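## Task

Pick up the foam block sitting on the low shelf and place it completely inside the back tote; the front tote is the one closest to the open edge of the bench. Neither tote nor the cartons beneath the bench may be shifted or rotated. The robot must not tip over or finish leaning, and the block must stay inside the tote by itself, not only because the robot is holding it.

## Robot and tools

ROBOT. A Hello Robot Stretch 3 with one arm: a two-wheeled base (0.33 m long, 0.34 m wide), a lift riding a mast, and a telescoping arm that reaches out to the robot's right side. The gripper cannot move forward on its own; drive the base for that. The base cannot strafe. Spinning in place pivots around the point between the drive wheels, 0.05 m behind the front edge; with the arm in and the wrist folded the swept circle has radius 0.28 m, but an unfolded level wrist pokes outside it. Loose objects may occasionally get nudged by the scene.

FRAMES. Base frame: origin on the floor between the drive wheels, x ahead, y to the left, z up. hand_pose is reported in it, located where the closed fingertips meet; with all wrist joints at zero its x axis points up, y back along the arm toward the mast, z toward the rear. Odometry frame is the base frame as it was when the scene began. Fingertips are round pads 0.04 m wide.

execute_actions. Argument actions is a list holding one action (or empty, which just reports state and images). An action may contain base, joints, or both, plus optional contact_limits; its motions start together. base holds exactly one key: translate_m (metres, -1 to 1, relative offset from where the base last measured itself; positive is forward) or rotate_rad (radians, -3.2 to 3.2, relative turn in place; positive is counter-clockwise seen from above). joints is a single dict for the one arm and head, keyed by joint name, each value an absolute target: lift_m 0 to 1.1 (arm height on mast); arm_m 0 to 0.52 (extension); wrist_yaw_rad -1.345 to 4.42 (0 aligns gripper with arm, positive swings toward the front, 3.0 folds over the base); wrist_pitch_rad -1.57 to 0.451 (0 level, negative tips fingers down); wrist_roll_rad -2.911 to 2.911 (0 = fingers side by side, level); gripper_m -0.089 to 0.179 (bigger is wider; actual fingertip gap is smaller than the value, by about 0.007 nearly closed and 0.025 fully open, and zero below 0.007); head_pan_rad -3.953 to 1.73 (0 forward, positive left, -1.57 looks along the arm); head_tilt_rad -1.53 to 0.419 (negative looks down). Metres for _m, radians for _rad. Omitted joints or base may keep driving toward an earlier target without that showing in status. contact_limits accepts only arm_m: an effort percentage 1 to 100 at which the arm motion halts (contact_stop); lower is softer, too low halts immediately, and it also caps holding force until the next action. Optional cameras: list of head_camera, nav_camera, wrist_camera or all; omitted/null means all, [] means none. Unknown keys or out-of-range numbers reject the whole call with no motion. If a result reports a stop, any remaining execute_actions, wait or finished_scene calls in that same reply are skipped.

wait: seconds from 0 to 10; nothing new is commanded and the result matches an empty execute_actions. zoom_image: camera plus region [x0, y0, x1, y1] in pixels of that camera's latest full image, top-left origin, at most 504 by 504. finished_scene: pass the current scene number; it is final, reports success, and gives the next task. Replying with no tool call ends everything.

RESULTS. base_status and joint_status describe how each motion of the last accepted action ended: done (for the base, wheels turned the commanded amount even if slipping), off_target (stopped short and possibly still pushing), contact_stop, time_out, torque_fault (after these the old target is dropped). on_its_own covers uncommanded things; its held at value is a target, not a position. The arm and lift halt and go slack when pressing firmly on something; a slack lift can sag under load or be pushed up by closing fingers on a surface. Base, wrist and head never auto-stop. A wrist servo overloaded for several seconds shuts off for 10 s. motor_effort: percent of maximum, positive toward larger joint values, bracket = peak of last action; readings carry a fixed per-motor bias plus noise. Positive wheel effort drives forward. lidar_m: 12 rough ranges in 30 degree sectors, first straight ahead then counter-clockwise (4th left, 7th behind, 10th right), '-' for nothing seen; the scan plane is 0.17 m above the floor, range 0.15 to 12 m, blind to clear objects and the robot, partly blocked by the mast or a low lift. wrist_depth_mm and head_depth_mm: 7x7 grids of median depth (wrist 45 to 1000, head 280 to 4000, head image sideways). base_odometry counts wheel rotation only; heading -3.142 to 3.142, left positive; turned_by_wheels and turned_by_imu give turn since last result; base_tilt in degrees, forward and right positive, with a steady bias up to about 4 degrees.

CAMERAS. head_camera and nav_camera move with head pan/tilt; wrist_camera rides the gripper. Intrinsics: head 896x504 pinhole, fx=fy 679.286, cx 450.107, cy 251.788; nav 672x504 fisheye, f 326.364, cx 337.785, cy 252.245; wrist 644x364 pinhole, f 345.732, cx 321.017, cy 179.63.

GRIPPING. Close to a gripper_m below the object's width (lower squeezes harder); open at least 0.02 above the touch value to release. Neither the reading nor done proves a grasp; check images and depth. Overly hard squeezing triggers a stall guard that weakens the grip; send a new value to re-squeeze.

SAFETY. Fold or unfold the wrist (wrist_yaw_rad to 3.0) only with lift_m 0.32 to 0.95, wrist_pitch_rad -0.4, roll near 0; once folded the lift may go to 0.25. With yaw below -0.4 keep pitch at -0.5 or lower. Fast base motion needs lift_m under 0.30, arm_m under 0.03 and yaw above 2.54; otherwise 0.10 m/s and 0.63 rad/s. Pushing into something rigid with the gripper above about 0.45 m, raising the contact limit, repeating a push after a contact_stop, or driving while holding or snagged can tip the robot. If it leans, reverse the last move in small steps, free the gripper, and lower lift_m to about 0.2. Avoid drops, slams, hard impacts and bumping the totes or cartons. The robot keeps its last command while you compose replies.

Each tool is called after "Request:" by a JSON object that holds its "api" and its "payload".

## Session

I'll start by checking the robot's state and the camera views.

Request:
{"api": "execute_actions", "payload": {"actions": []}}

Scene clock: 0.00 s.
base_odometry: x=+0.000 y=+0.000 heading=+0.000 (m, m, rad; odometry frame)
turned_by_wheels: +0.000 (rad since the last result)
turned_by_imu: +0.000 (rad since the last result)
base_tilt: forward=-2.4 right=-0.2 (deg)
lidar_m: 1.42 1.43 1.84 1.58 1.02 1.09 1.88 2.65 1.49 1.26 1.25 1.65
head_depth_mm: 1826 2059 2079 2060 2041 2031 2028 / 1857 2011 1999 1990 1976 1977 1647 / 1870 1942 1944 1931 1923 1886 1675 / 1868 1897 1884 1879 1863 1851 1653 / 1822 1831 1829 1803 1795 1792 1529 / 1764 1781 1780 1757 1757 1740 1522 / 1726 1727 1727 1705 1705 1697 1498
base_status: not commanded
joint_positions: lift_m=+0.339 arm_m=+0.001 wrist_yaw_rad=+3.082 wrist_pitch_rad=-0.505 wrist_roll_rad=+0.000 gripper_m=+0.037 head_pan_rad=+0.002 head_tilt_rad=-0.003
joint_status: not commanded
motor_effort: left_wheel=+0 right_wheel=+0 lift_m=+19 arm_m=+0 wrist_yaw_rad=+0 wrist_pitch_rad=+5 wrist_roll_rad=+0 gripper_m=+0 head_pan_rad=-1 head_tilt_rad=+1 (%)
hand_pose: x=-0.0085 y=+0.0662 z=+0.3326 quat_wxyz=(+0.197, +0.689, +0.156, +0.679) (m; base frame)
wrist_depth_mm: 768 - - - - - - / 859 914 - - - - - / 878 920 929 946 987 967 - / 718 747 766 747 773 763 772 / 612 618 - 630 649 635 639 / 532 540 - 536 550 550 550 / 474 - - - 472 473 488
pictures: head_camera (sideways: a quarter turn clockwise sets it upright), nav_camera (sideways: a quarter turn counterclockwise sets it upright), wrist_camera
Images, in order (width x height): head_camera 896x504, nav_camera 672x504, wrist_camera 644x364.

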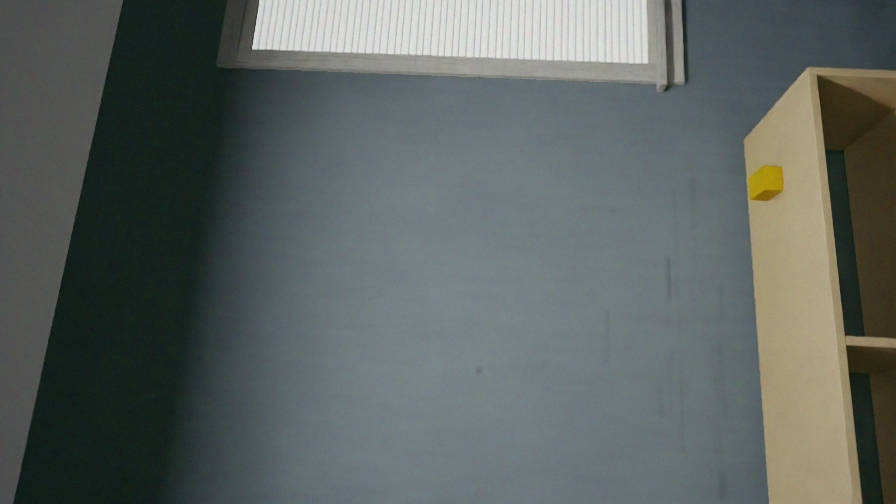

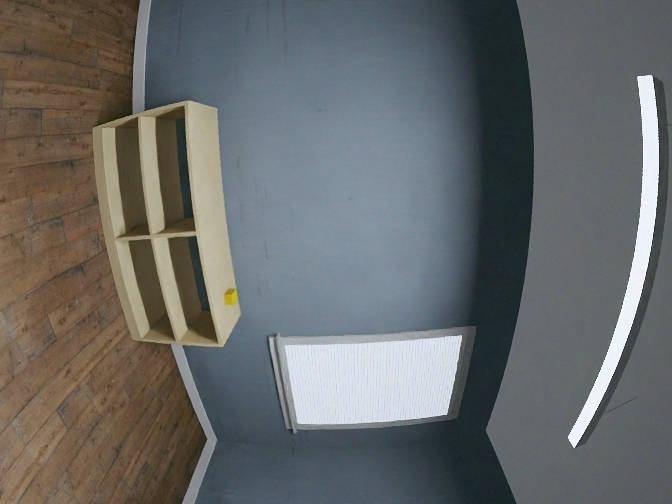

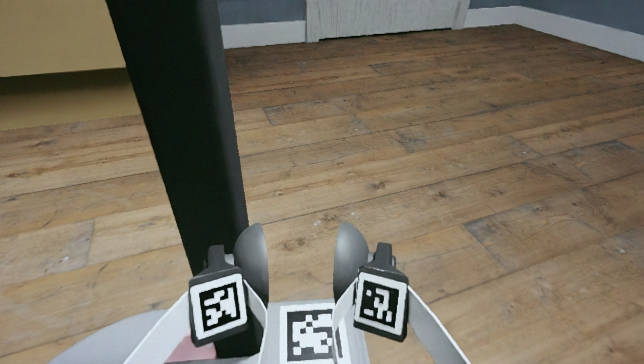

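Request:
{"api": "execute_actions", "payload": {"actions": [{"joints": {"head_pan_rad": -1.4, "head_tilt_rad": -0.5}}], "cameras": ["head_camera", "nav_camera"]}}

Request:
{"api": "execute_actions", "payload": {"actions": [{"joints": {"head_pan_rad": -3.0, "head_tilt_rad": -0.5}}], "cameras": ["head_camera", "nav_camera"]}}

Request:
{"api": "execute_actions", "payload": {"actions": [{"joints": {"head_pan_rad": 1.5, "head_tilt_rad": -0.5}}], "cameras": ["head_camera", "nav_camera"]}}

Scene clock: 2.53 s.
base_odometry: x=+0.000 y=+0.000 heading=+0.000 (m, m, rad; odometry frame)
turned_by_wheels: +0.000 (rad since the last result)
turned_by_imu: +0.000 (rad since the last result)
base_tilt: forward=-2.5 right=-0.2 (deg)
lidar_m: 1.42 1.44 1.84 1.58 1.02 1.09 1.88 2.64 1.49 1.26 1.26 1.65
head_depth_mm: 1930 2083 1409 2395 2013 1698 1419 / 1936 2089 1527 2427 1762 1659 1422 / 1913 2086 1502 2359 1893 1674 1416 / 1907 2042 1475 2409 1914 1645 1404 / 1881 2036 1458 2338 1724 1606 1391 / 1878 2023 1588 2271 2082 1644 1391 / 1847 2006 2178 2358 2164 1682 1386
base_status: not commanded
joint_positions: lift_m=+0.339 arm_m=+0.001 wrist_yaw_rad=+3.082 wrist_pitch_rad=-0.505 wrist_roll_rad=+0.000 gripper_m=+0.037 head_pan_rad=-1.393 head_tilt_rad=-0.493
joint_status: all done
motor_effort: left_wheel=+0(0) right_wheel=+0(0) lift_m=+19(18) arm_m=+0(0) wrist_yaw_rad=+0(1) wrist_pitch_rad=+5(5) wrist_roll_rad=+0(0) gripper_m=+1(0) head_pan_rad=-6(57) head_tilt_rad=-3(31) (%)
hand_pose: x=-0.0085 y=+0.0662 z=+0.3326 quat_wxyz=(+0.197, +0.689, +0.156, +0.679) (m; base frame)
wrist_depth_mm: 776 - - - - - - / 876 910 - - - - - / 880 893 935 944 961 951 977 / 729 747 748 757 769 781 779 / 626 615 - 632 634 648 636 / 532 521 - 544 544 551 547 / 474 - - - 466 479 488
pictures: head_camera (sideways: a quarter turn clockwise sets it upright), nav_camera (sideways: a quarter turn counterclockwise sets it upright)
Images, in order (width x height): head_camera 896x504, nav_camera 672x504.

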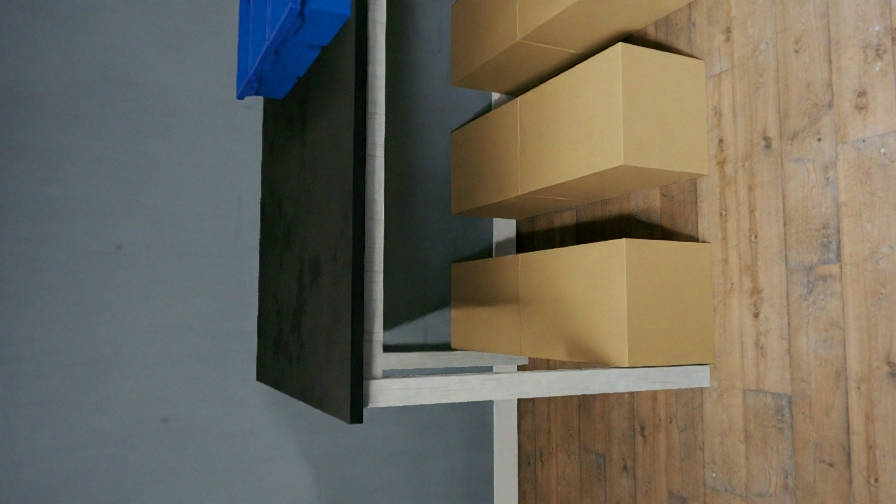

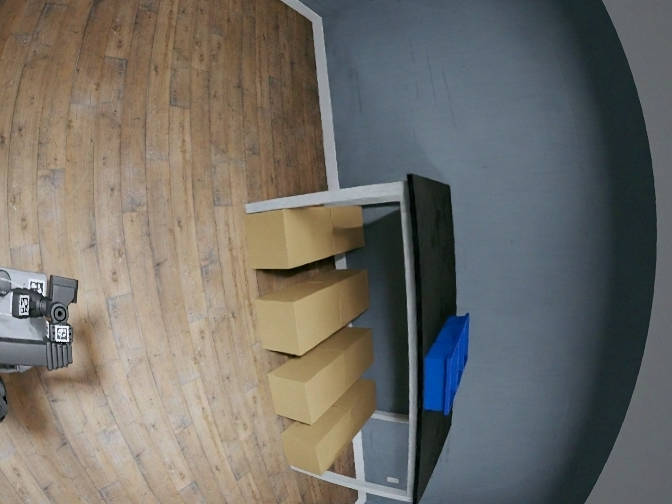

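Scene clock: 3.90 s.
base_odometry: x=+0.000 y=+0.000 heading=+0.000 (m, m, rad; odometry frame)
turned_by_wheels: +0.000 (rad since the last result)
turned_by_imu: +0.000 (rad since the last result)
base_tilt: forward=-2.5 right=-0.1 (deg)
lidar_m: 1.42 1.43 1.84 1.58 1.02 1.09 1.88 2.64 1.49 1.26 1.26 1.65
head_depth_mm: 2704 2932 3178 2947 2206 1743 1414 / 2691 2918 3154 3135 2238 1725 1412 / 2622 2887 3124 3085 2221 1721 1408 / 2624 2827 3067 3084 2219 1715 1405 / 2587 2780 3059 3032 2187 1705 1396 / 2549 2710 2953 2873 2164 1707 1390 / 2521 2686 2914 2898 2164 1685 1386
base_status: not commanded
joint_positions: lift_m=+0.339 arm_m=+0.001 wrist_yaw_rad=+3.082 wrist_pitch_rad=-0.505 wrist_roll_rad=+0.000 gripper_m=+0.037 head_pan_rad=-2.993 head_tilt_rad=-0.494
joint_status: all done
motor_effort: left_wheel=+0(0) right_wheel=+0(0) lift_m=+19(18) arm_m=-1(1) wrist_yaw_rad=+0(0) wrist_pitch_rad=+5(5) wrist_roll_rad=+0(0) gripper_m=+1(0) head_pan_rad=-5(58) head_tilt_rad=-3(3) (%)
hand_pose: x=-0.0085 y=+0.0662 z=+0.3326 quat_wxyz=(+0.197, +0.689, +0.156, +0.679) (m; base frame)
wrist_depth_mm: 766 - - - - - - / 859 922 - - - - - / 893 899 938 925 947 969 978 / 734 728 744 744 760 773 767 / 610 621 - 634 632 630 654 / 529 537 - 547 551 547 556 / 468 - - - 467 486 482
pictures: head_camera (sideways: a quarter turn clockwise sets it upright), nav_camera (sideways: a quarter turn counterclockwise sets it upright)
Images, in order (width x height): head_camera 896x504, nav_camera 672x504.

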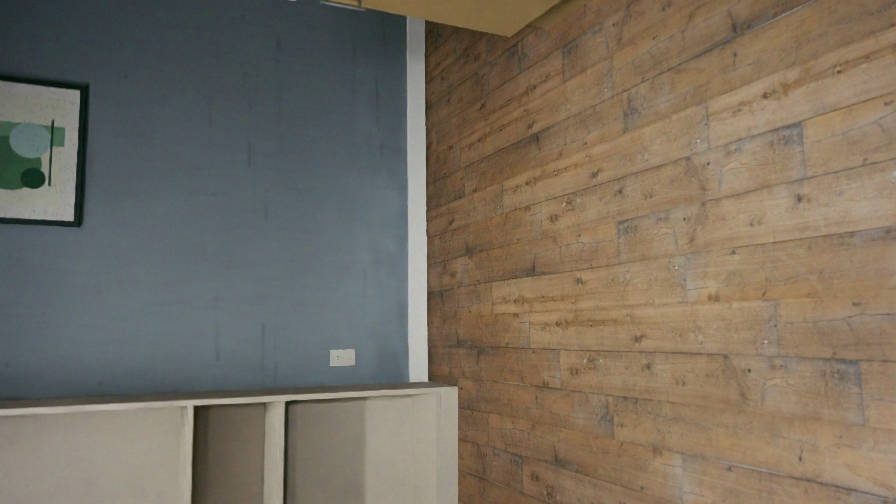

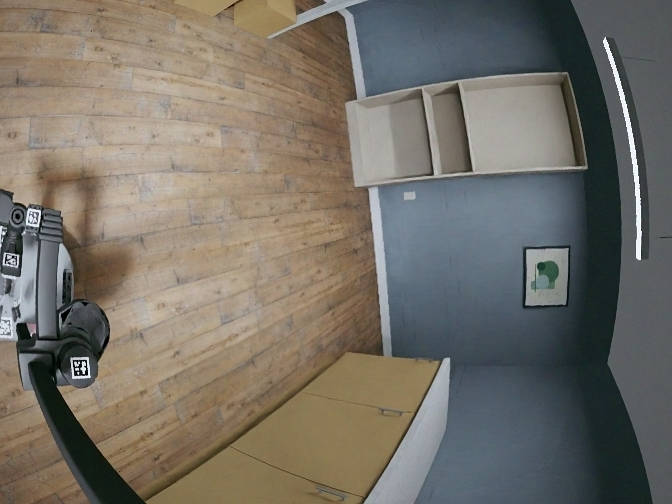

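Scene clock: 6.57 s.
base_odometry: x=+0.000 y=+0.000 heading=+0.000 (m, m, rad; odometry frame)
turned_by_wheels: +0.000 (rad since the last result)
turned_by_imu: +0.000 (rad since the last result)
base_tilt: forward=-2.6 right=-0.2 (deg)
lidar_m: 1.42 1.43 1.83 1.59 1.02 1.09 1.88 2.64 1.49 1.26 1.26 1.65
head_depth_mm: 1581 1730 1898 2101 2231 1745 1429 / 1524 1660 1822 2010 2140 1742 1404 / 1469 1596 1757 1916 2067 1730 1402 / 1435 1529 1681 1828 1989 1718 1405 / 1397 1505 1640 1786 1935 1708 1389 / 1354 1455 1571 1722 1870 1689 1386 / 1311 1403 1529 1648 1795 1682 1386
base_status: not commanded
joint_positions: lift_m=+0.339 arm_m=+0.001 wrist_yaw_rad=+3.082 wrist_pitch_rad=-0.505 wrist_roll_rad=+0.000 gripper_m=+0.037 head_pan_rad=+1.493 head_tilt_rad=-0.494
joint_status: all done
motor_effort: left_wheel=+0(0) right_wheel=+0(1) lift_m=+19(19) arm_m=+0(0) wrist_yaw_rad=+0(1) wrist_pitch_rad=+5(5) wrist_roll_rad=+0(0) gripper_m=+0(0) head_pan_rad=+5(57) head_tilt_rad=-3(3) (%)
hand_pose: x=-0.0085 y=+0.0662 z=+0.3326 quat_wxyz=(+0.197, +0.689, +0.156, +0.679) (m; base frame)
wrist_depth_mm: 754 - - - - - - / 855 942 - - - - - / 894 926 914 946 950 953 965 / 752 741 742 754 757 753 780 / 613 622 - 627 635 647 630 / 528 540 - 560 550 553 556 / 466 - - - 467 494 491
pictures: head_camera (sideways: a quarter turn clockwise sets it upright), nav_camera (sideways: a quarter turn counterclockwise sets it upright)
Images, in order (width x height): head_camera 896x504, nav_camera 672x504.

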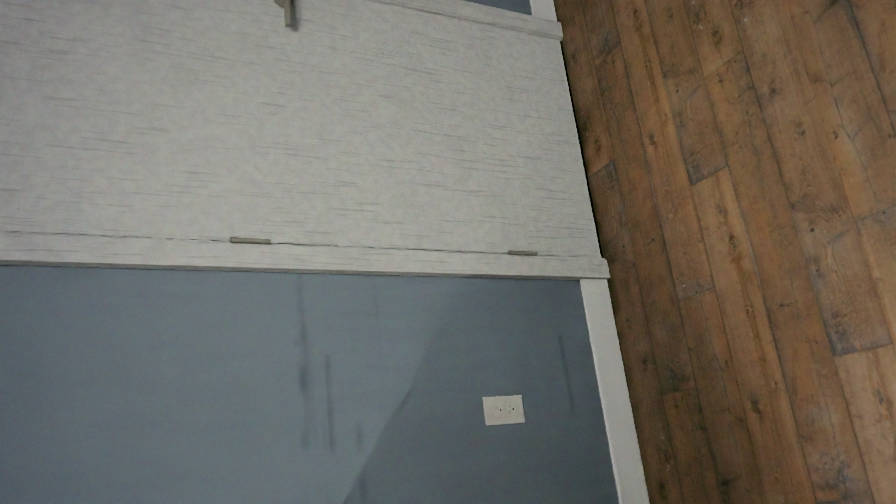

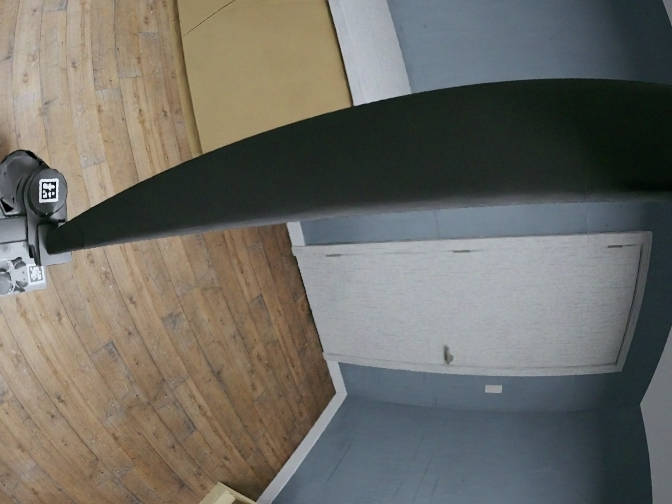

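Request:
{"api": "execute_actions", "payload": {"actions": [{"joints": {"head_pan_rad": -1.15, "head_tilt_rad": -0.25}}], "cameras": ["head_camera", "nav_camera"]}}

Scene clock: 9.23 s.
base_odometry: x=+0.000 y=+0.000 heading=+0.000 (m, m, rad; odometry frame)
turned_by_wheels: +0.000 (rad since the last result)
turned_by_imu: +0.000 (rad since the last result)
base_tilt: forward=-2.6 right=-0.3 (deg)
lidar_m: 1.42 1.43 1.83 1.58 1.01 1.09 1.89 2.64 1.49 1.26 1.25 1.65
head_depth_mm: 1924 1966 2076 2038 2213 2029 1661 / 1963 2034 2083 1981 2260 2050 1452 / 1980 2056 2163 1925 2265 1837 1440 / 2013 2088 2179 2255 2326 2115 1492 / 2041 2113 2189 2309 2388 2287 1733 / 2075 2160 2233 2321 2416 2271 1722 / 2110 2194 2278 2394 2497 2266 1711
base_status: not commanded
joint_positions: lift_m=+0.339 arm_m=+0.001 wrist_yaw_rad=+3.082 wrist_pitch_rad=-0.505 wrist_roll_rad=+0.000 gripper_m=+0.037 head_pan_rad=-1.143 head_tilt_rad=-0.261
joint_status: all done
motor_effort: left_wheel=+0(0) right_wheel=+0(0) lift_m=+19(19) arm_m=-1(1) wrist_yaw_rad=+0(0) wrist_pitch_rad=+5(5) wrist_roll_rad=+0(0) gripper_m=+1(0) head_pan_rad=-5(58) head_tilt_rad=+5(22) (%)
hand_pose: x=-0.0085 y=+0.0662 z=+0.3326 quat_wxyz=(+0.197, +0.689, +0.156, +0.679) (m; base frame)
wrist_depth_mm: 760 - - - - - - / 862 916 - - - - - / 885 905 918 962 975 990 956 / 726 748 730 751 779 770 775 / 606 617 - 631 645 653 637 / 543 538 - 534 546 552 551 / 472 - - - 465 482 488
pictures: head_camera (sideways: a quarter turn clockwise sets it upright), nav_camera (sideways: a quarter turn counterclockwise sets it upright)
Images, in order (width x height): head_camera 896x504, nav_camera 672x504.

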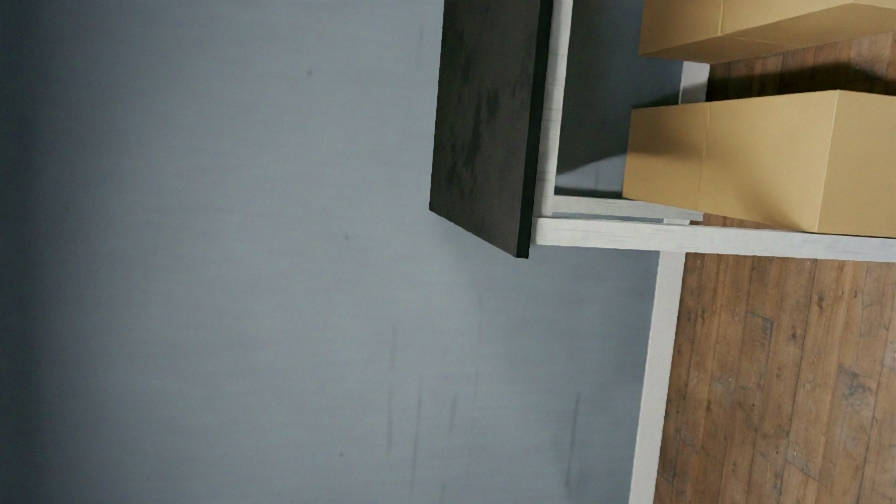

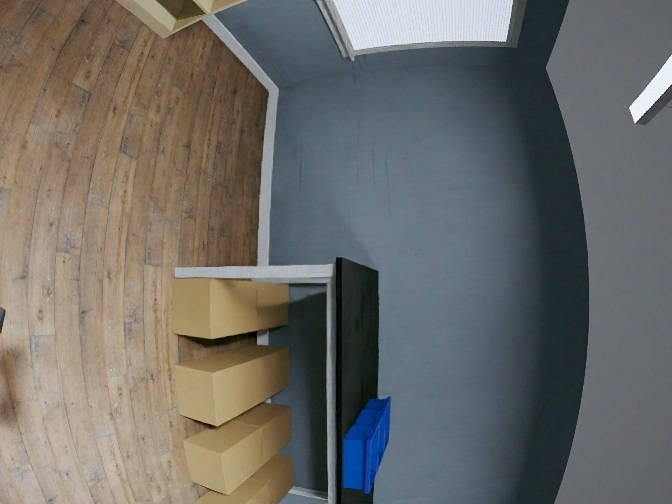

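Request:
{"api": "execute_actions", "payload": {"actions": [{"joints": {"head_pan_rad": -1.85, "head_tilt_rad": -0.25}}], "cameras": ["head_camera", "nav_camera"]}}

Scene clock: 10.67 s.
base_odometry: x=+0.000 y=+0.000 heading=+0.000 (m, m, rad; odometry frame)
turned_by_wheels: +0.000 (rad since the last result)
turned_by_imu: +0.000 (rad since the last result)
base_tilt: forward=-2.6 right=-0.2 (deg)
lidar_m: 1.42 1.43 1.84 1.58 1.02 1.09 1.88 2.65 1.49 1.26 1.25 1.65
head_depth_mm: 2808 2949 3099 3152 3107 2109 1783 / 2611 2751 2908 2270 3128 2017 1765 / 2442 2535 2683 1955 2794 2051 1761 / 2327 2419 2508 1545 2654 1834 1718 / 2176 2276 2370 1474 2502 1999 1600 / 2057 2145 2237 1629 2415 1803 1514 / 1966 2032 2095 1767 2236 1865 1601
base_status: not commanded
joint_positions: lift_m=+0.339 arm_m=+0.001 wrist_yaw_rad=+3.082 wrist_pitch_rad=-0.505 wrist_roll_rad=+0.000 gripper_m=+0.037 head_pan_rad=-1.843 head_tilt_rad=-0.261
joint_status: all done
motor_effort: left_wheel=+0(0) right_wheel=+0(0) lift_m=+19(18) arm_m=+0(0) wrist_yaw_rad=+0(0) wrist_pitch_rad=+5(5) wrist_roll_rad=+0(0) gripper_m=+0(1) head_pan_rad=-5(55) head_tilt_rad=+5(5) (%)
hand_pose: x=-0.0085 y=+0.0662 z=+0.3326 quat_wxyz=(+0.197, +0.689, +0.156, +0.679) (m; base frame)
wrist_depth_mm: 773 - - - - - - / 873 897 - - - - - / 912 916 933 931 958 976 967 / 728 758 761 767 759 763 764 / 619 617 - 637 650 637 660 / 529 530 - 544 545 549 549 / 470 - - - 470 484 483
pictures: head_camera (sideways: a quarter turn clockwise sets it upright), nav_camera (sideways: a quarter turn counterclockwise sets it upright)
Images, in order (width x height): head_camera 896x504, nav_camera 672x504.

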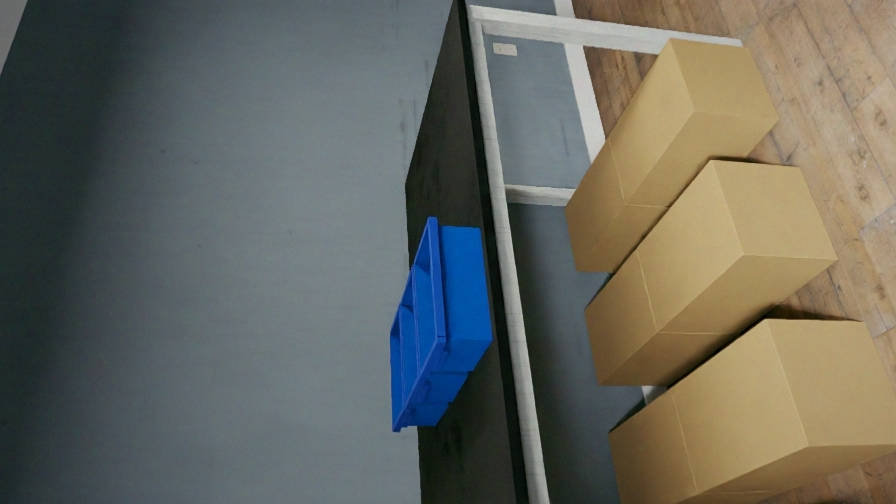

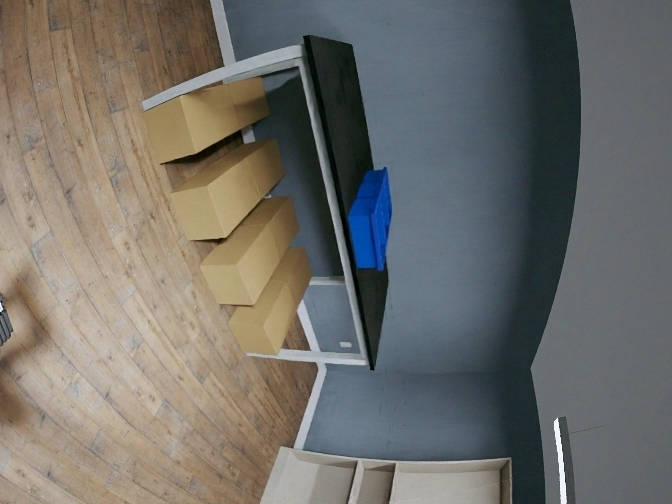

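Request:
{"api": "zoom_image", "payload": {"camera": "head_camera", "region": [340, 180, 560, 460]}}

Region (340, 180, 560, 460) of head_camera's 896x504 image, scaled by 1.800, with more detail than that image has; it fills the left 396 columns of this view, and the rest is white.

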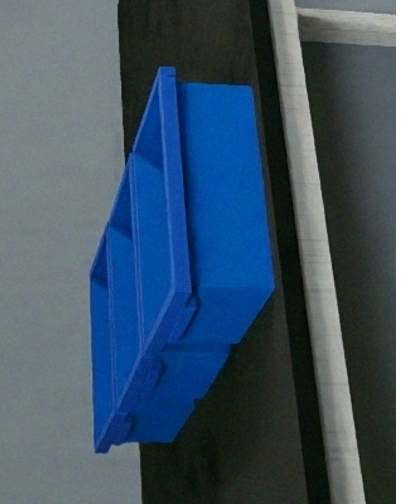

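Request:
{"api": "execute_actions", "payload": {"actions": [{"joints": {"head_pan_rad": 0.0, "head_tilt_rad": -0.45}}], "cameras": ["head_camera"]}}

Scene clock: 25.03 s.
base_odometry: x=+0.000 y=+0.000 heading=+0.000 (m, m, rad; odometry frame)
turned_by_wheels: +0.000 (rad since the last result)
turned_by_imu: +0.000 (rad since the last result)
base_tilt: forward=-2.5 right=-0.2 (deg)
lidar_m: 1.42 1.43 1.84 1.58 1.02 1.09 1.88 2.65 1.49 1.26 1.25 1.65
head_depth_mm: 1755 1902 2056 2226 2358 1836 1478 / 1714 1825 1978 2054 1975 1829 1477 / 1669 1789 1924 1943 1965 1823 1469 / 1626 1734 1856 1937 1974 1795 1459 / 1582 1700 1814 1799 1806 1740 1453 / 1542 1635 1777 1779 1861 1724 1436 / 1515 1606 1723 1755 1771 1690 1440
base_status: not commanded
joint_positions: lift_m=+0.339 arm_m=+0.001 wrist_yaw_rad=+3.082 wrist_pitch_rad=-0.505 wrist_roll_rad=+0.000 gripper_m=+0.037 head_pan_rad=-0.007 head_tilt_rad=-0.444
joint_status: all done
motor_effort: left_wheel=+0(0) right_wheel=-1(0) lift_m=+19(18) arm_m=+0(1) wrist_yaw_rad=+0(0) wrist_pitch_rad=+5(5) wrist_roll_rad=+0(0) gripper_m=+0(1) head_pan_rad=+5(58) head_tilt_rad=-3(18) (%)
hand_pose: x=-0.0085 y=+0.0662 z=+0.3326 quat_wxyz=(+0.197, +0.689, +0.156, +0.679) (m; base frame)
wrist_depth_mm: 760 - - - - - - / 833 885 - - - - - / 887 892 896 943 921 962 988 / 717 735 743 761 760 757 773 / 610 618 - 629 637 641 641 / 533 535 - 550 544 551 561 / 471 - - - 467 485 483
pictures: head_camera (sideways: a quarter turn clockwise sets it upright)
Images, in order (width x height): head_camera 896x504.

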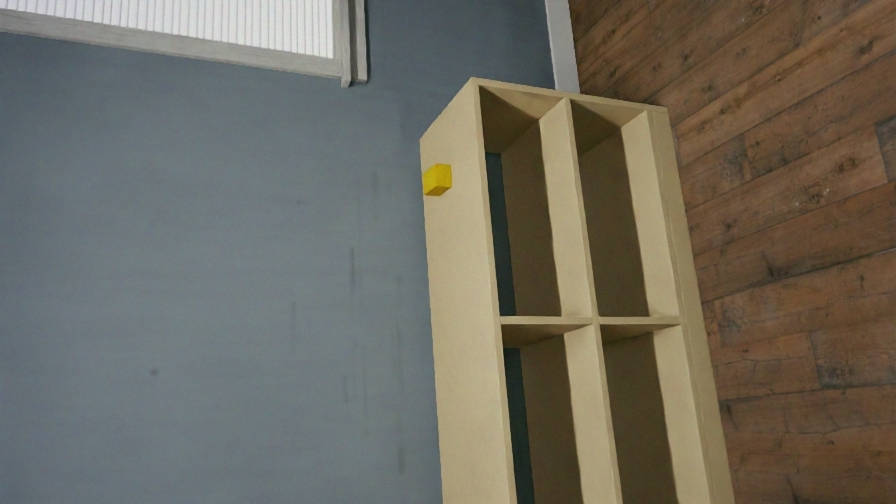

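Request:
{"api": "zoom_image", "payload": {"camera": "head_camera", "region": [390, 130, 510, 230]}}

Region (390, 130, 510, 230) of head_camera's 896x504 image, scaled by 4.200, with more detail than that image has.

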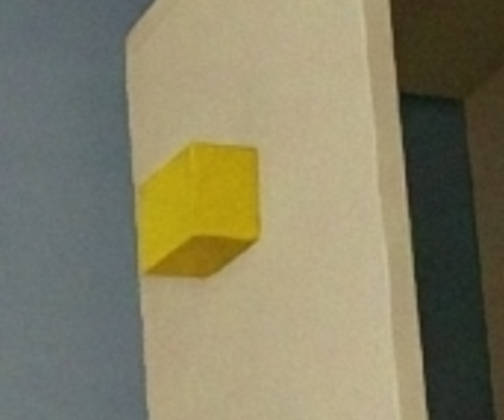

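Request:
{"api": "execute_actions", "payload": {"actions": [{"joints": {"lift_m": 0.28}}], "cameras": []}}

Request:
{"api": "execute_actions", "payload": {"actions": [{"base": {"translate_m": 1.0}}], "cameras": ["head_camera"]}}

Scene clock: 30.73 s.
base_odometry: x=+0.000 y=+0.000 heading=+0.000 (m, m, rad; odometry frame)
turned_by_wheels: +0.000 (rad since the last result)
turned_by_imu: +0.000 (rad since the last result)
base_tilt: forward=-2.5 right=-0.1 (deg)
lidar_m: 1.42 1.44 1.83 1.59 1.02 1.09 1.88 2.64 1.49 1.26 1.26 1.65
head_depth_mm: 1761 1889 2049 2242 2359 1836 1479 / 1704 1843 2005 2051 1987 1826 1476 / 1660 1781 1936 1945 1980 1816 1469 / 1620 1745 1878 1934 1970 1797 1464 / 1577 1702 1807 1799 1789 1754 1454 / 1546 1647 1771 1773 1871 1730 1439 / 1499 1607 1729 1752 1767 1675 1437
base_status: not commanded
joint_positions: lift_m=+0.280 arm_m=+0.001 wrist_yaw_rad=+3.082 wrist_pitch_rad=-0.505 wrist_roll_rad=+0.000 gripper_m=+0.037 head_pan_rad=-0.007 head_tilt_rad=-0.444
joint_status: all done
motor_effort: left_wheel=+0(0) right_wheel=+0(0) lift_m=+11(16) arm_m=+0(0) wrist_yaw_rad=+0(1) wrist_pitch_rad=+5(5) wrist_roll_rad=+0(0) gripper_m=+0(0) head_pan_rad=+5(5) head_tilt_rad=-3(3) (%)
hand_pose: x=-0.0085 y=+0.0662 z=+0.2742 quat_wxyz=(+0.197, +0.689, +0.156, +0.679) (m; base frame)
wrist_depth_mm: 775 - - - - - - / 878 905 - - - - - / 790 801 810 817 824 839 836 / 635 644 649 652 667 667 681 / 535 558 - 550 547 559 566 / 473 492 - - 472 481 489 / - - - - 410 419 423
pictures: none
No camera images: the call's "cameras" was empty. Leave "cameras" out to get every camera's image.

Scene clock: 35.77 s.
base_odometry: x=+1.000 y=+0.000 heading=+0.000 (m, m, rad; odometry frame)
turned_by_wheels: +0.000 (rad since the last result)
turned_by_imu: +0.003 (rad since the last result)
base_tilt: forward=-2.6 right=-0.1 (deg)
lidar_m: 0.85 0.44 0.75 1.65 1.84 1.63 2.42 2.04 1.27 1.62 1.78 0.73
head_depth_mm: 791 851 926 1008 1109 969 780 / 772 832 898 975 1072 931 776 / 752 805 869 943 1035 958 774 / 733 786 846 915 999 953 771 / 713 765 823 883 965 945 767 / 699 745 798 862 935 944 760 / 681 726 779 837 902 939 759
base_status: done
joint_positions: lift_m=+0.280 arm_m=+0.001 wrist_yaw_rad=+3.082 wrist_pitch_rad=-0.505 wrist_roll_rad=+0.000 gripper_m=+0.037 head_pan_rad=-0.007 head_tilt_rad=-0.445
joint_status: not commanded
motor_effort: left_wheel=+0(8) right_wheel=+0(4) lift_m=+11(11) arm_m=-1(0) wrist_yaw_rad=+1(0) wrist_pitch_rad=+5(5) wrist_roll_rad=+0(0) gripper_m=+0(0) head_pan_rad=+5(4) head_tilt_rad=-3(4) (%)
hand_pose: x=-0.0085 y=+0.0662 z=+0.2742 quat_wxyz=(+0.197, +0.689, +0.156, +0.679) (m; base frame)
wrist_depth_mm: - - - - 754 804 767 / - - - - 817 835 783 / 798 791 822 824 736 673 697 / 641 640 640 658 684 580 542 / 534 548 - 557 555 550 469 / 481 496 - - 478 482 455 / - - - - 409 421 427
pictures: head_camera (sideways: a quarter turn clockwise sets it upright)
Images, in order (width x height): head_camera 896x504.

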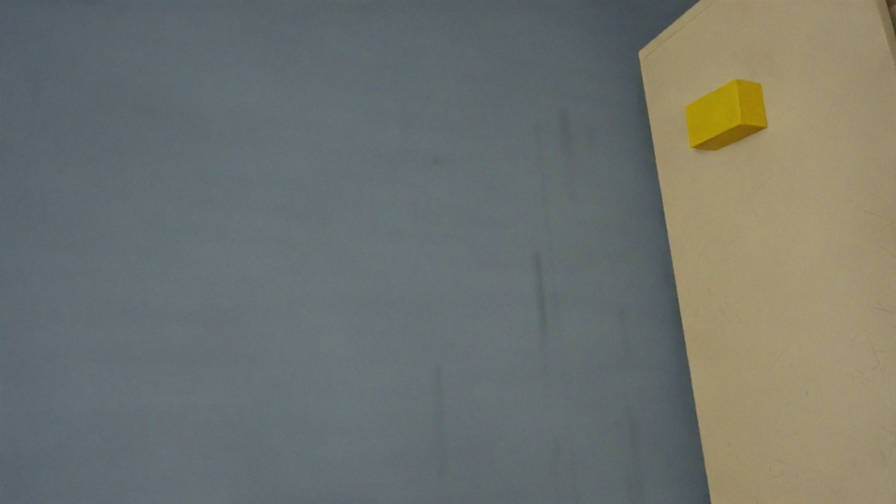

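Request:
{"api": "execute_actions", "payload": {"actions": [{"base": {"rotate_rad": 1.5708}, "joints": {"head_pan_rad": -1.57, "head_tilt_rad": -0.7}}], "cameras": ["head_camera"]}}

Scene clock: 40.07 s.
base_odometry: x=+1.000 y=+0.000 heading=+1.571 (m, m, rad; odometry frame)
turned_by_wheels: +1.571 (rad since the last result)
turned_by_imu: +1.562 (rad since the last result)
base_tilt: forward=-2.6 right=-0.2 (deg)
lidar_m: 1.64 1.84 1.63 2.41 2.03 1.27 1.63 1.78 0.72 0.85 0.44 0.75
head_depth_mm: 792 891 1016 1119 924 1026 1180 / 773 867 980 1085 917 1000 1166 / 755 843 953 1071 919 826 1122 / 738 821 924 1039 913 803 966 / 722 801 898 1026 911 778 944 / 705 780 875 994 903 755 919 / 689 762 853 965 903 755 899
base_status: done
joint_positions: lift_m=+0.280 arm_m=+0.001 wrist_yaw_rad=+3.082 wrist_pitch_rad=-0.505 wrist_roll_rad=+0.000 gripper_m=+0.037 head_pan_rad=-1.563 head_tilt_rad=-0.692
joint_status: all done
motor_effort: left_wheel=-2(9) right_wheel=+1(8) lift_m=+11(11) arm_m=-1(1) wrist_yaw_rad=+1(0) wrist_pitch_rad=+5(5) wrist_roll_rad=+0(0) gripper_m=+1(0) head_pan_rad=-4(57) head_tilt_rad=-4(23) (%)
hand_pose: x=-0.0085 y=+0.0662 z=+0.2742 quat_wxyz=(+0.197, +0.689, +0.156, +0.679) (m; base frame)
wrist_depth_mm: - - - - - - - / - - - - - - - / 800 808 807 800 846 854 852 / 640 644 644 660 668 665 669 / 548 545 - 554 557 557 571 / 472 497 - - 484 479 484 / - - - - 408 425 426
pictures: head_camera (sideways: a quarter turn clockwise sets it upright)
Images, in order (width x height): head_camera 896x504.

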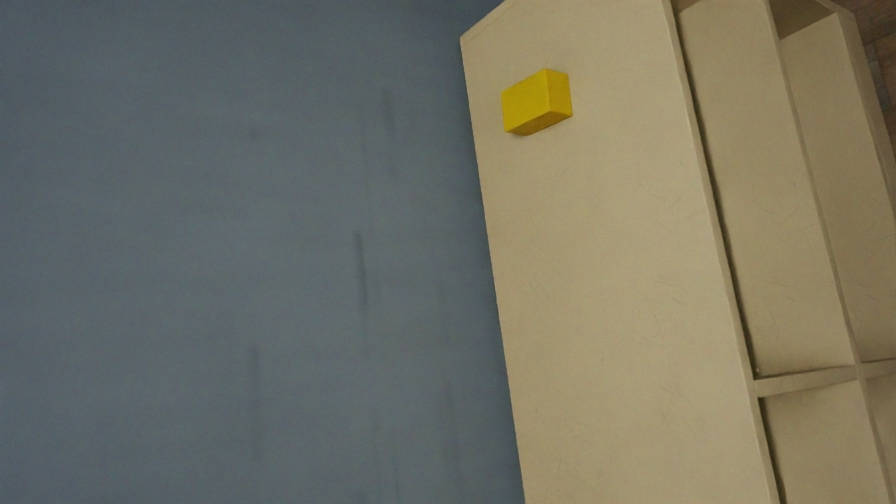

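Request:
{"api": "execute_actions", "payload": {"actions": [{"base": {"rotate_rad": 0.14}, "joints": {"lift_m": 0.65, "wrist_pitch_rad": -0.4}}], "cameras": []}}

Request:
{"api": "execute_actions", "payload": {"actions": [{"base": {"translate_m": -0.23}, "joints": {"wrist_yaw_rad": 0.0, "gripper_m": 0.15}}]}}

Scene clock: 47.47 s.
base_odometry: x=+1.000 y=+0.000 heading=+1.711 (m, m, rad; odometry frame)
turned_by_wheels: +0.140 (rad since the last result)
turned_by_imu: +0.139 (rad since the last result)
base_tilt: forward=-2.6 right=-0.1 (deg)
lidar_m: 1.84 1.78 1.63 3.58 1.64 1.27 1.89 1.42 0.72 0.44 0.86 0.75
head_depth_mm: 739 826 933 1052 901 830 1109 / 731 818 924 1046 923 811 1104 / 727 806 912 1039 919 803 974 / 719 798 900 1033 915 798 968 / 712 788 887 1018 910 777 945 / 705 783 877 1001 905 773 942 / 697 772 868 989 899 770 937
base_status: done
joint_positions: lift_m=+0.650 arm_m=+0.001 wrist_yaw_rad=+3.082 wrist_pitch_rad=-0.422 wrist_roll_rad=+0.000 gripper_m=+0.037 head_pan_rad=-1.563 head_tilt_rad=-0.692
joint_status: all done
motor_effort: left_wheel=-2(9) right_wheel=+1(6) lift_m=+25(26) arm_m=+0(1) wrist_yaw_rad=+0(0) wrist_pitch_rad=+8(7) wrist_roll_rad=+0(0) gripper_m=+1(0) head_pan_rad=-5(5) head_tilt_rad=-3(4) (%)
hand_pose: x=-0.0078 y=+0.0774 z=+0.6613 quat_wxyz=(+0.169, +0.695, +0.127, +0.687) (m; base frame)
wrist_depth_mm: - - - - - - - / - - - - - - - / - - - - - - - / - - - - - - - / - - - - - - - / 948 - - 967 - - - / 832 843 823 860 816 861 838
pictures: none
No camera images: the call's "cameras" was empty. Leave "cameras" out to get every camera's image.

Scene clock: 50.97 s.
base_odometry: x=+1.032 y=-0.228 heading=+1.710 (m, m, rad; odometry frame)
turned_by_wheels: +0.000 (rad since the last result)
turned_by_imu: -0.001 (rad since the last result)
base_tilt: forward=-2.5 right=-0.1 (deg)
lidar_m: 2.07 1.79 1.82 3.57 1.26 1.08 1.67 1.49 0.59 0.86 0.53 0.96
head_depth_mm: 769 861 975 1116 1249 862 1227 / 763 852 959 1084 921 995 1129 / 755 841 949 1063 892 992 1132 / 749 832 939 1053 912 821 959 / 742 823 926 1036 909 818 1112 / 735 815 915 1025 904 815 1090 / 728 807 904 1013 899 788 949
base_status: done
joint_positions: lift_m=+0.650 arm_m=+0.001 wrist_yaw_rad=+0.003 wrist_pitch_rad=-0.422 wrist_roll_rad=+0.000 gripper_m=+0.150 head_pan_rad=-1.563 head_tilt_rad=-0.692
joint_status: all done
motor_effort: left_wheel=-2(8) right_wheel=+1(2) lift_m=+25(25) arm_m=+0(0) wrist_yaw_rad=-3(4) wrist_pitch_rad=+8(8) wrist_roll_rad=+0(0) gripper_m=+0(83) head_pan_rad=-4(5) head_tilt_rad=-4(4) (%)
hand_pose: x=-0.0209 y=-0.3701 z=+0.6613 quat_wxyz=(+0.692, +0.149, -0.691, -0.147) (m; base frame)
wrist_depth_mm: 526 553 561 594 616 649 681 / 545 580 608 545 605 693 733 / 395 402 409 417 422 447 804 / 307 310 315 314 318 336 878 / 269 273 606 638 627 407 - / 440 547 545 555 549 - - / - 471 470 465 477 508 870
pictures: head_camera (sideways: a quarter turn clockwise sets it upright), nav_camera (sideways: a quarter turn counterclockwise sets it upright), wrist_camera
Images, in order (width x height): head_camera 896x504, nav_camera 672x504, wrist_camera 644x364.

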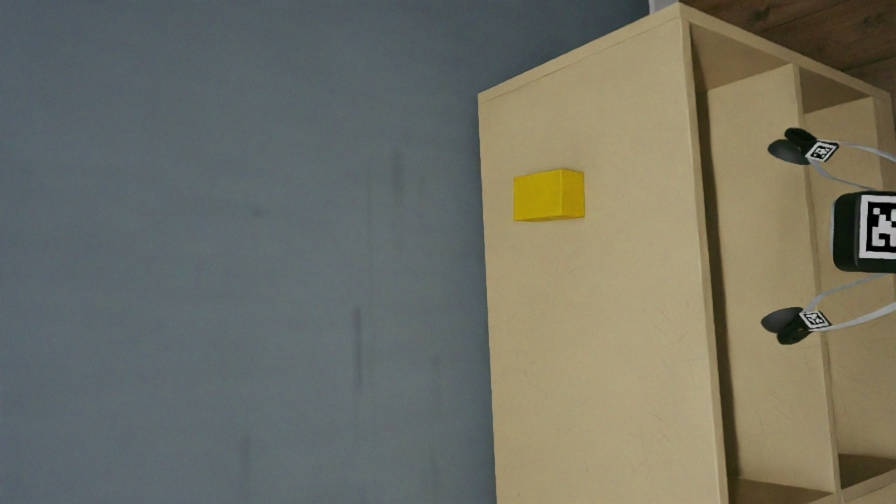

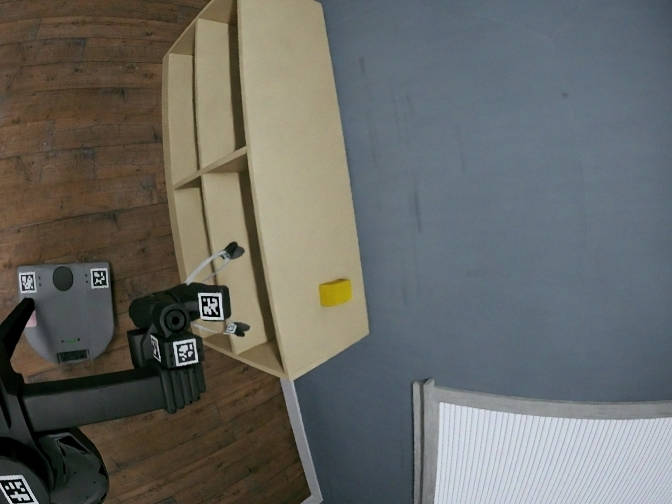

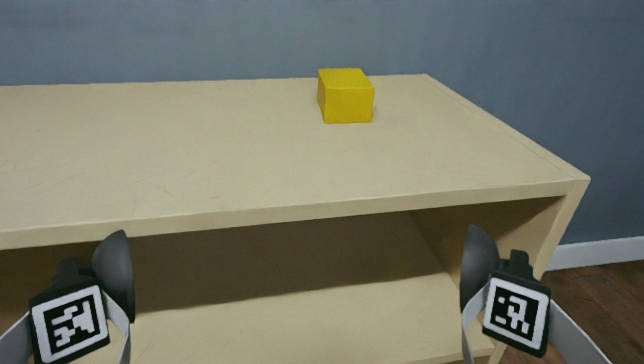

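Request:
{"api": "execute_actions", "payload": {"actions": [{"base": {"translate_m": -0.037}, "joints": {"arm_m": 0.24, "lift_m": 0.62}}], "cameras": ["head_camera", "wrist_camera"]}}

Scene clock: 55.63 s.
base_odometry: x=+1.037 y=-0.264 heading=+1.710 (m, m, rad; odometry frame)
turned_by_wheels: +0.000 (rad since the last result)
turned_by_imu: +0.000 (rad since the last result)
base_tilt: forward=-2.5 right=-0.2 (deg)
lidar_m: 2.11 1.81 1.87 3.56 1.20 1.05 1.63 1.49 0.58 0.77 0.55 0.99
head_depth_mm: 775 864 984 1124 1322 1410 1266 / 768 854 963 1083 927 - - / 761 847 953 1069 928 - 1131 / 752 838 945 1059 915 992 1117 / 745 831 932 1042 912 816 1095 / 739 821 923 1027 908 815 1091 / 732 812 910 1019 901 808 961
base_status: done
joint_positions: lift_m=+0.620 arm_m=+0.240 wrist_yaw_rad=+0.001 wrist_pitch_rad=-0.421 wrist_roll_rad=+0.000 gripper_m=+0.150 head_pan_rad=-1.563 head_tilt_rad=-0.692
joint_status: all done
motor_effort: left_wheel=-2(7) right_wheel=+2(2) lift_m=+11(23) arm_m=+3(3) wrist_yaw_rad=-1(3) wrist_pitch_rad=+8(8) wrist_roll_rad=+0(0) gripper_m=+1(1) head_pan_rad=-5(5) head_tilt_rad=-4(4) (%)
hand_pose: x=-0.0212 y=-0.6087 z=+0.6324 quat_wxyz=(+0.692, +0.149, -0.691, -0.148) (m; base frame)
wrist_depth_mm: 339 351 365 377 398 414 437 / 366 375 393 412 425 451 475 / 327 331 336 232 345 478 522 / 254 255 258 197 263 265 557 / 205 213 208 207 213 221 215 / - 174 176 176 179 - 181 / - 151 151 152 153 149 158
pictures: head_camera (sideways: a quarter turn clockwise sets it upright), wrist_camera
Images, in order (width x height): head_camera 896x504, wrist_camera 644x364.

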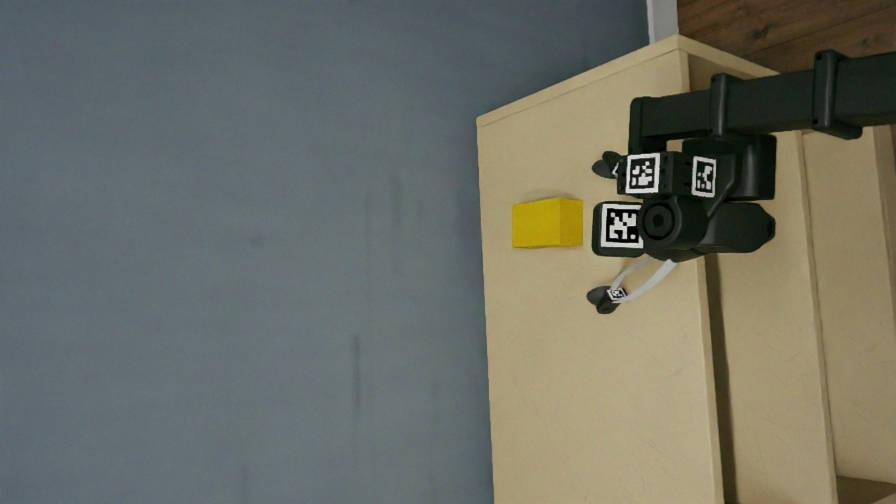

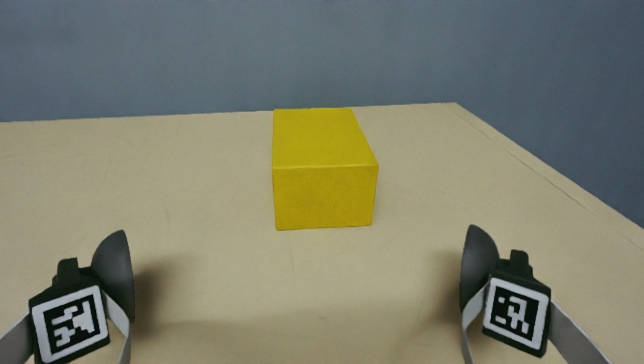

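Request:
{"api": "execute_actions", "payload": {"actions": [{"base": {"translate_m": -0.012}, "joints": {"arm_m": 0.29, "lift_m": 0.632}}], "cameras": ["head_camera", "wrist_camera"]}}

Scene clock: 65.23 s.
base_odometry: x=+1.039 y=-0.276 heading=+1.710 (m, m, rad; odometry frame)
turned_by_wheels: +0.000 (rad since the last result)
turned_by_imu: +0.000 (rad since the last result)
base_tilt: forward=-2.5 right=-0.1 (deg)
lidar_m: 2.12 1.82 1.88 3.55 1.18 1.04 1.62 1.50 0.57 0.74 0.56 1.01
head_depth_mm: 777 868 975 1126 1321 1443 1256 / 769 856 967 1093 963 - - / 762 846 955 1076 974 1016 1140 / 755 841 946 1058 924 989 1122 / 748 830 932 1042 911 818 1098 / 740 821 924 1032 909 812 1092 / 735 811 913 1020 902 809 959
base_status: done
joint_positions: lift_m=+0.632 arm_m=+0.290 wrist_yaw_rad=+0.001 wrist_pitch_rad=-0.421 wrist_roll_rad=+0.000 gripper_m=+0.150 head_pan_rad=-1.563 head_tilt_rad=-0.692
joint_status: all done
motor_effort: left_wheel=-2(6) right_wheel=+2(3) lift_m=+25(28) arm_m=+3(2) wrist_yaw_rad=-1(2) wrist_pitch_rad=+8(8) wrist_roll_rad=+0(0) gripper_m=+1(1) head_pan_rad=-5(6) head_tilt_rad=-4(4) (%)
hand_pose: x=-0.0212 y=-0.6587 z=+0.6434 quat_wxyz=(+0.692, +0.149, -0.691, -0.148) (m; base frame)
wrist_depth_mm: 298 309 325 338 351 369 387 / 322 334 347 362 375 399 419 / 341 353 368 380 374 431 458 / 271 276 265 197 283 285 516 / 221 227 209 159 228 240 554 / - 188 179 170 193 - 195 / - 164 164 165 165 160 171
pictures: head_camera (sideways: a quarter turn clockwise sets it upright), wrist_camera
Images, in order (width x height): head_camera 896x504, wrist_camera 644x364.

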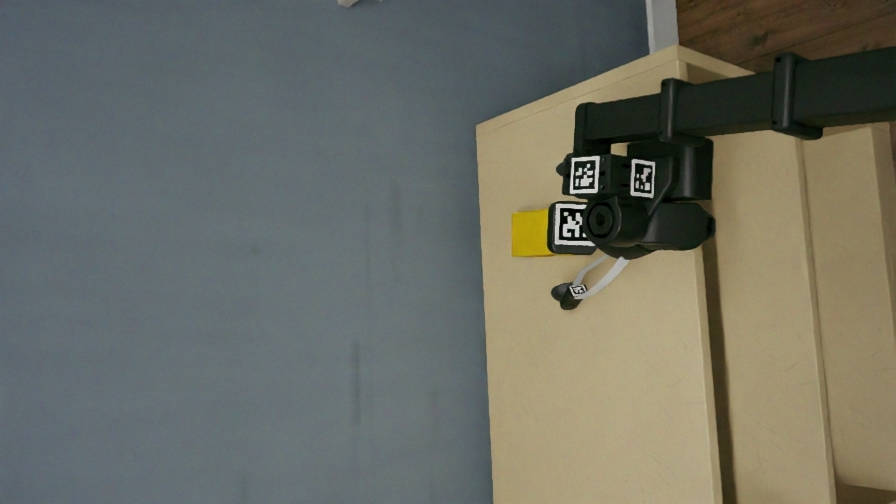

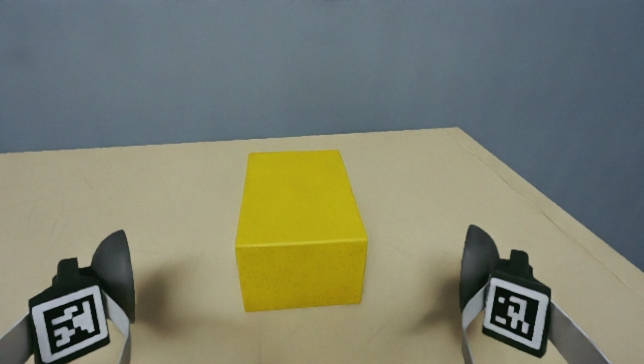

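Request:
{"api": "execute_actions", "payload": {"actions": [{"joints": {"arm_m": 0.33, "lift_m": 0.636}}], "cameras": ["head_camera", "wrist_camera"]}}

Scene clock: 68.57 s.
base_odometry: x=+1.039 y=-0.276 heading=+1.710 (m, m, rad; odometry frame)
turned_by_wheels: +0.000 (rad since the last result)
turned_by_imu: +0.000 (rad since the last result)
base_tilt: forward=-2.4 right=-0.2 (deg)
lidar_m: 2.12 1.82 1.89 3.54 1.18 1.04 1.62 1.50 0.57 0.74 0.56 1.01
head_depth_mm: 776 866 979 1124 1318 1430 1255 / 770 857 968 1085 1011 - - / 763 848 962 1071 - 1016 1139 / 755 839 941 1060 888 991 1120 / 749 827 937 1039 911 816 1096 / 742 823 922 1032 906 814 1089 / 736 813 913 1018 905 811 958
base_status: not commanded
joint_positions: lift_m=+0.636 arm_m=+0.330 wrist_yaw_rad=+0.001 wrist_pitch_rad=-0.421 wrist_roll_rad=+0.000 gripper_m=+0.150 head_pan_rad=-1.563 head_tilt_rad=-0.692
joint_status: all done
motor_effort: left_wheel=-2(2) right_wheel=+2(2) lift_m=+26(25) arm_m=+2(3) wrist_yaw_rad=-2(2) wrist_pitch_rad=+8(8) wrist_roll_rad=+0(0) gripper_m=+1(1) head_pan_rad=-6(4) head_tilt_rad=-5(3) (%)
hand_pose: x=-0.0212 y=-0.6987 z=+0.6474 quat_wxyz=(+0.692, +0.149, -0.691, -0.148) (m; base frame)
wrist_depth_mm: 267 279 289 296 311 327 345 / 287 298 309 325 338 356 374 / 310 320 335 352 370 391 410 / 279 283 285 286 289 310 453 / 227 232 215 166 234 246 502 / - 192 147 139 197 - 200 / - 167 126 127 170 164 175
pictures: head_camera (sideways: a quarter turn clockwise sets it upright), wrist_camera
Images, in order (width x height): head_camera 896x504, wrist_camera 644x364.

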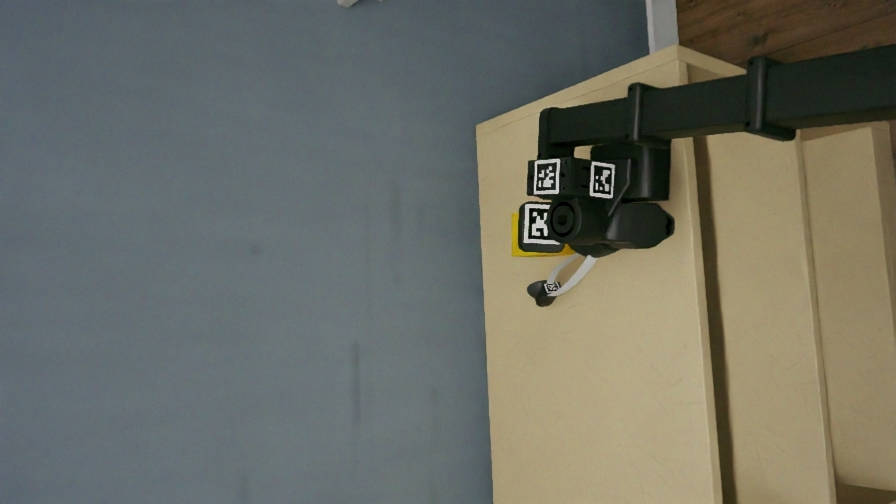

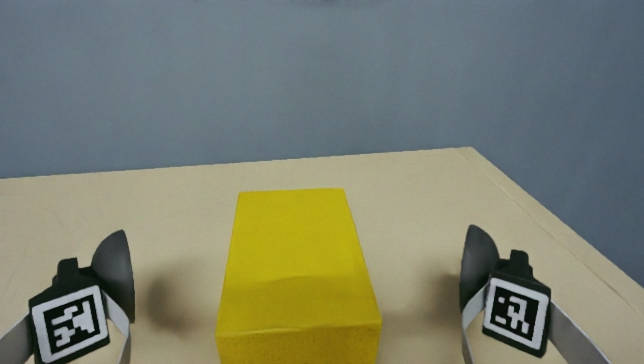

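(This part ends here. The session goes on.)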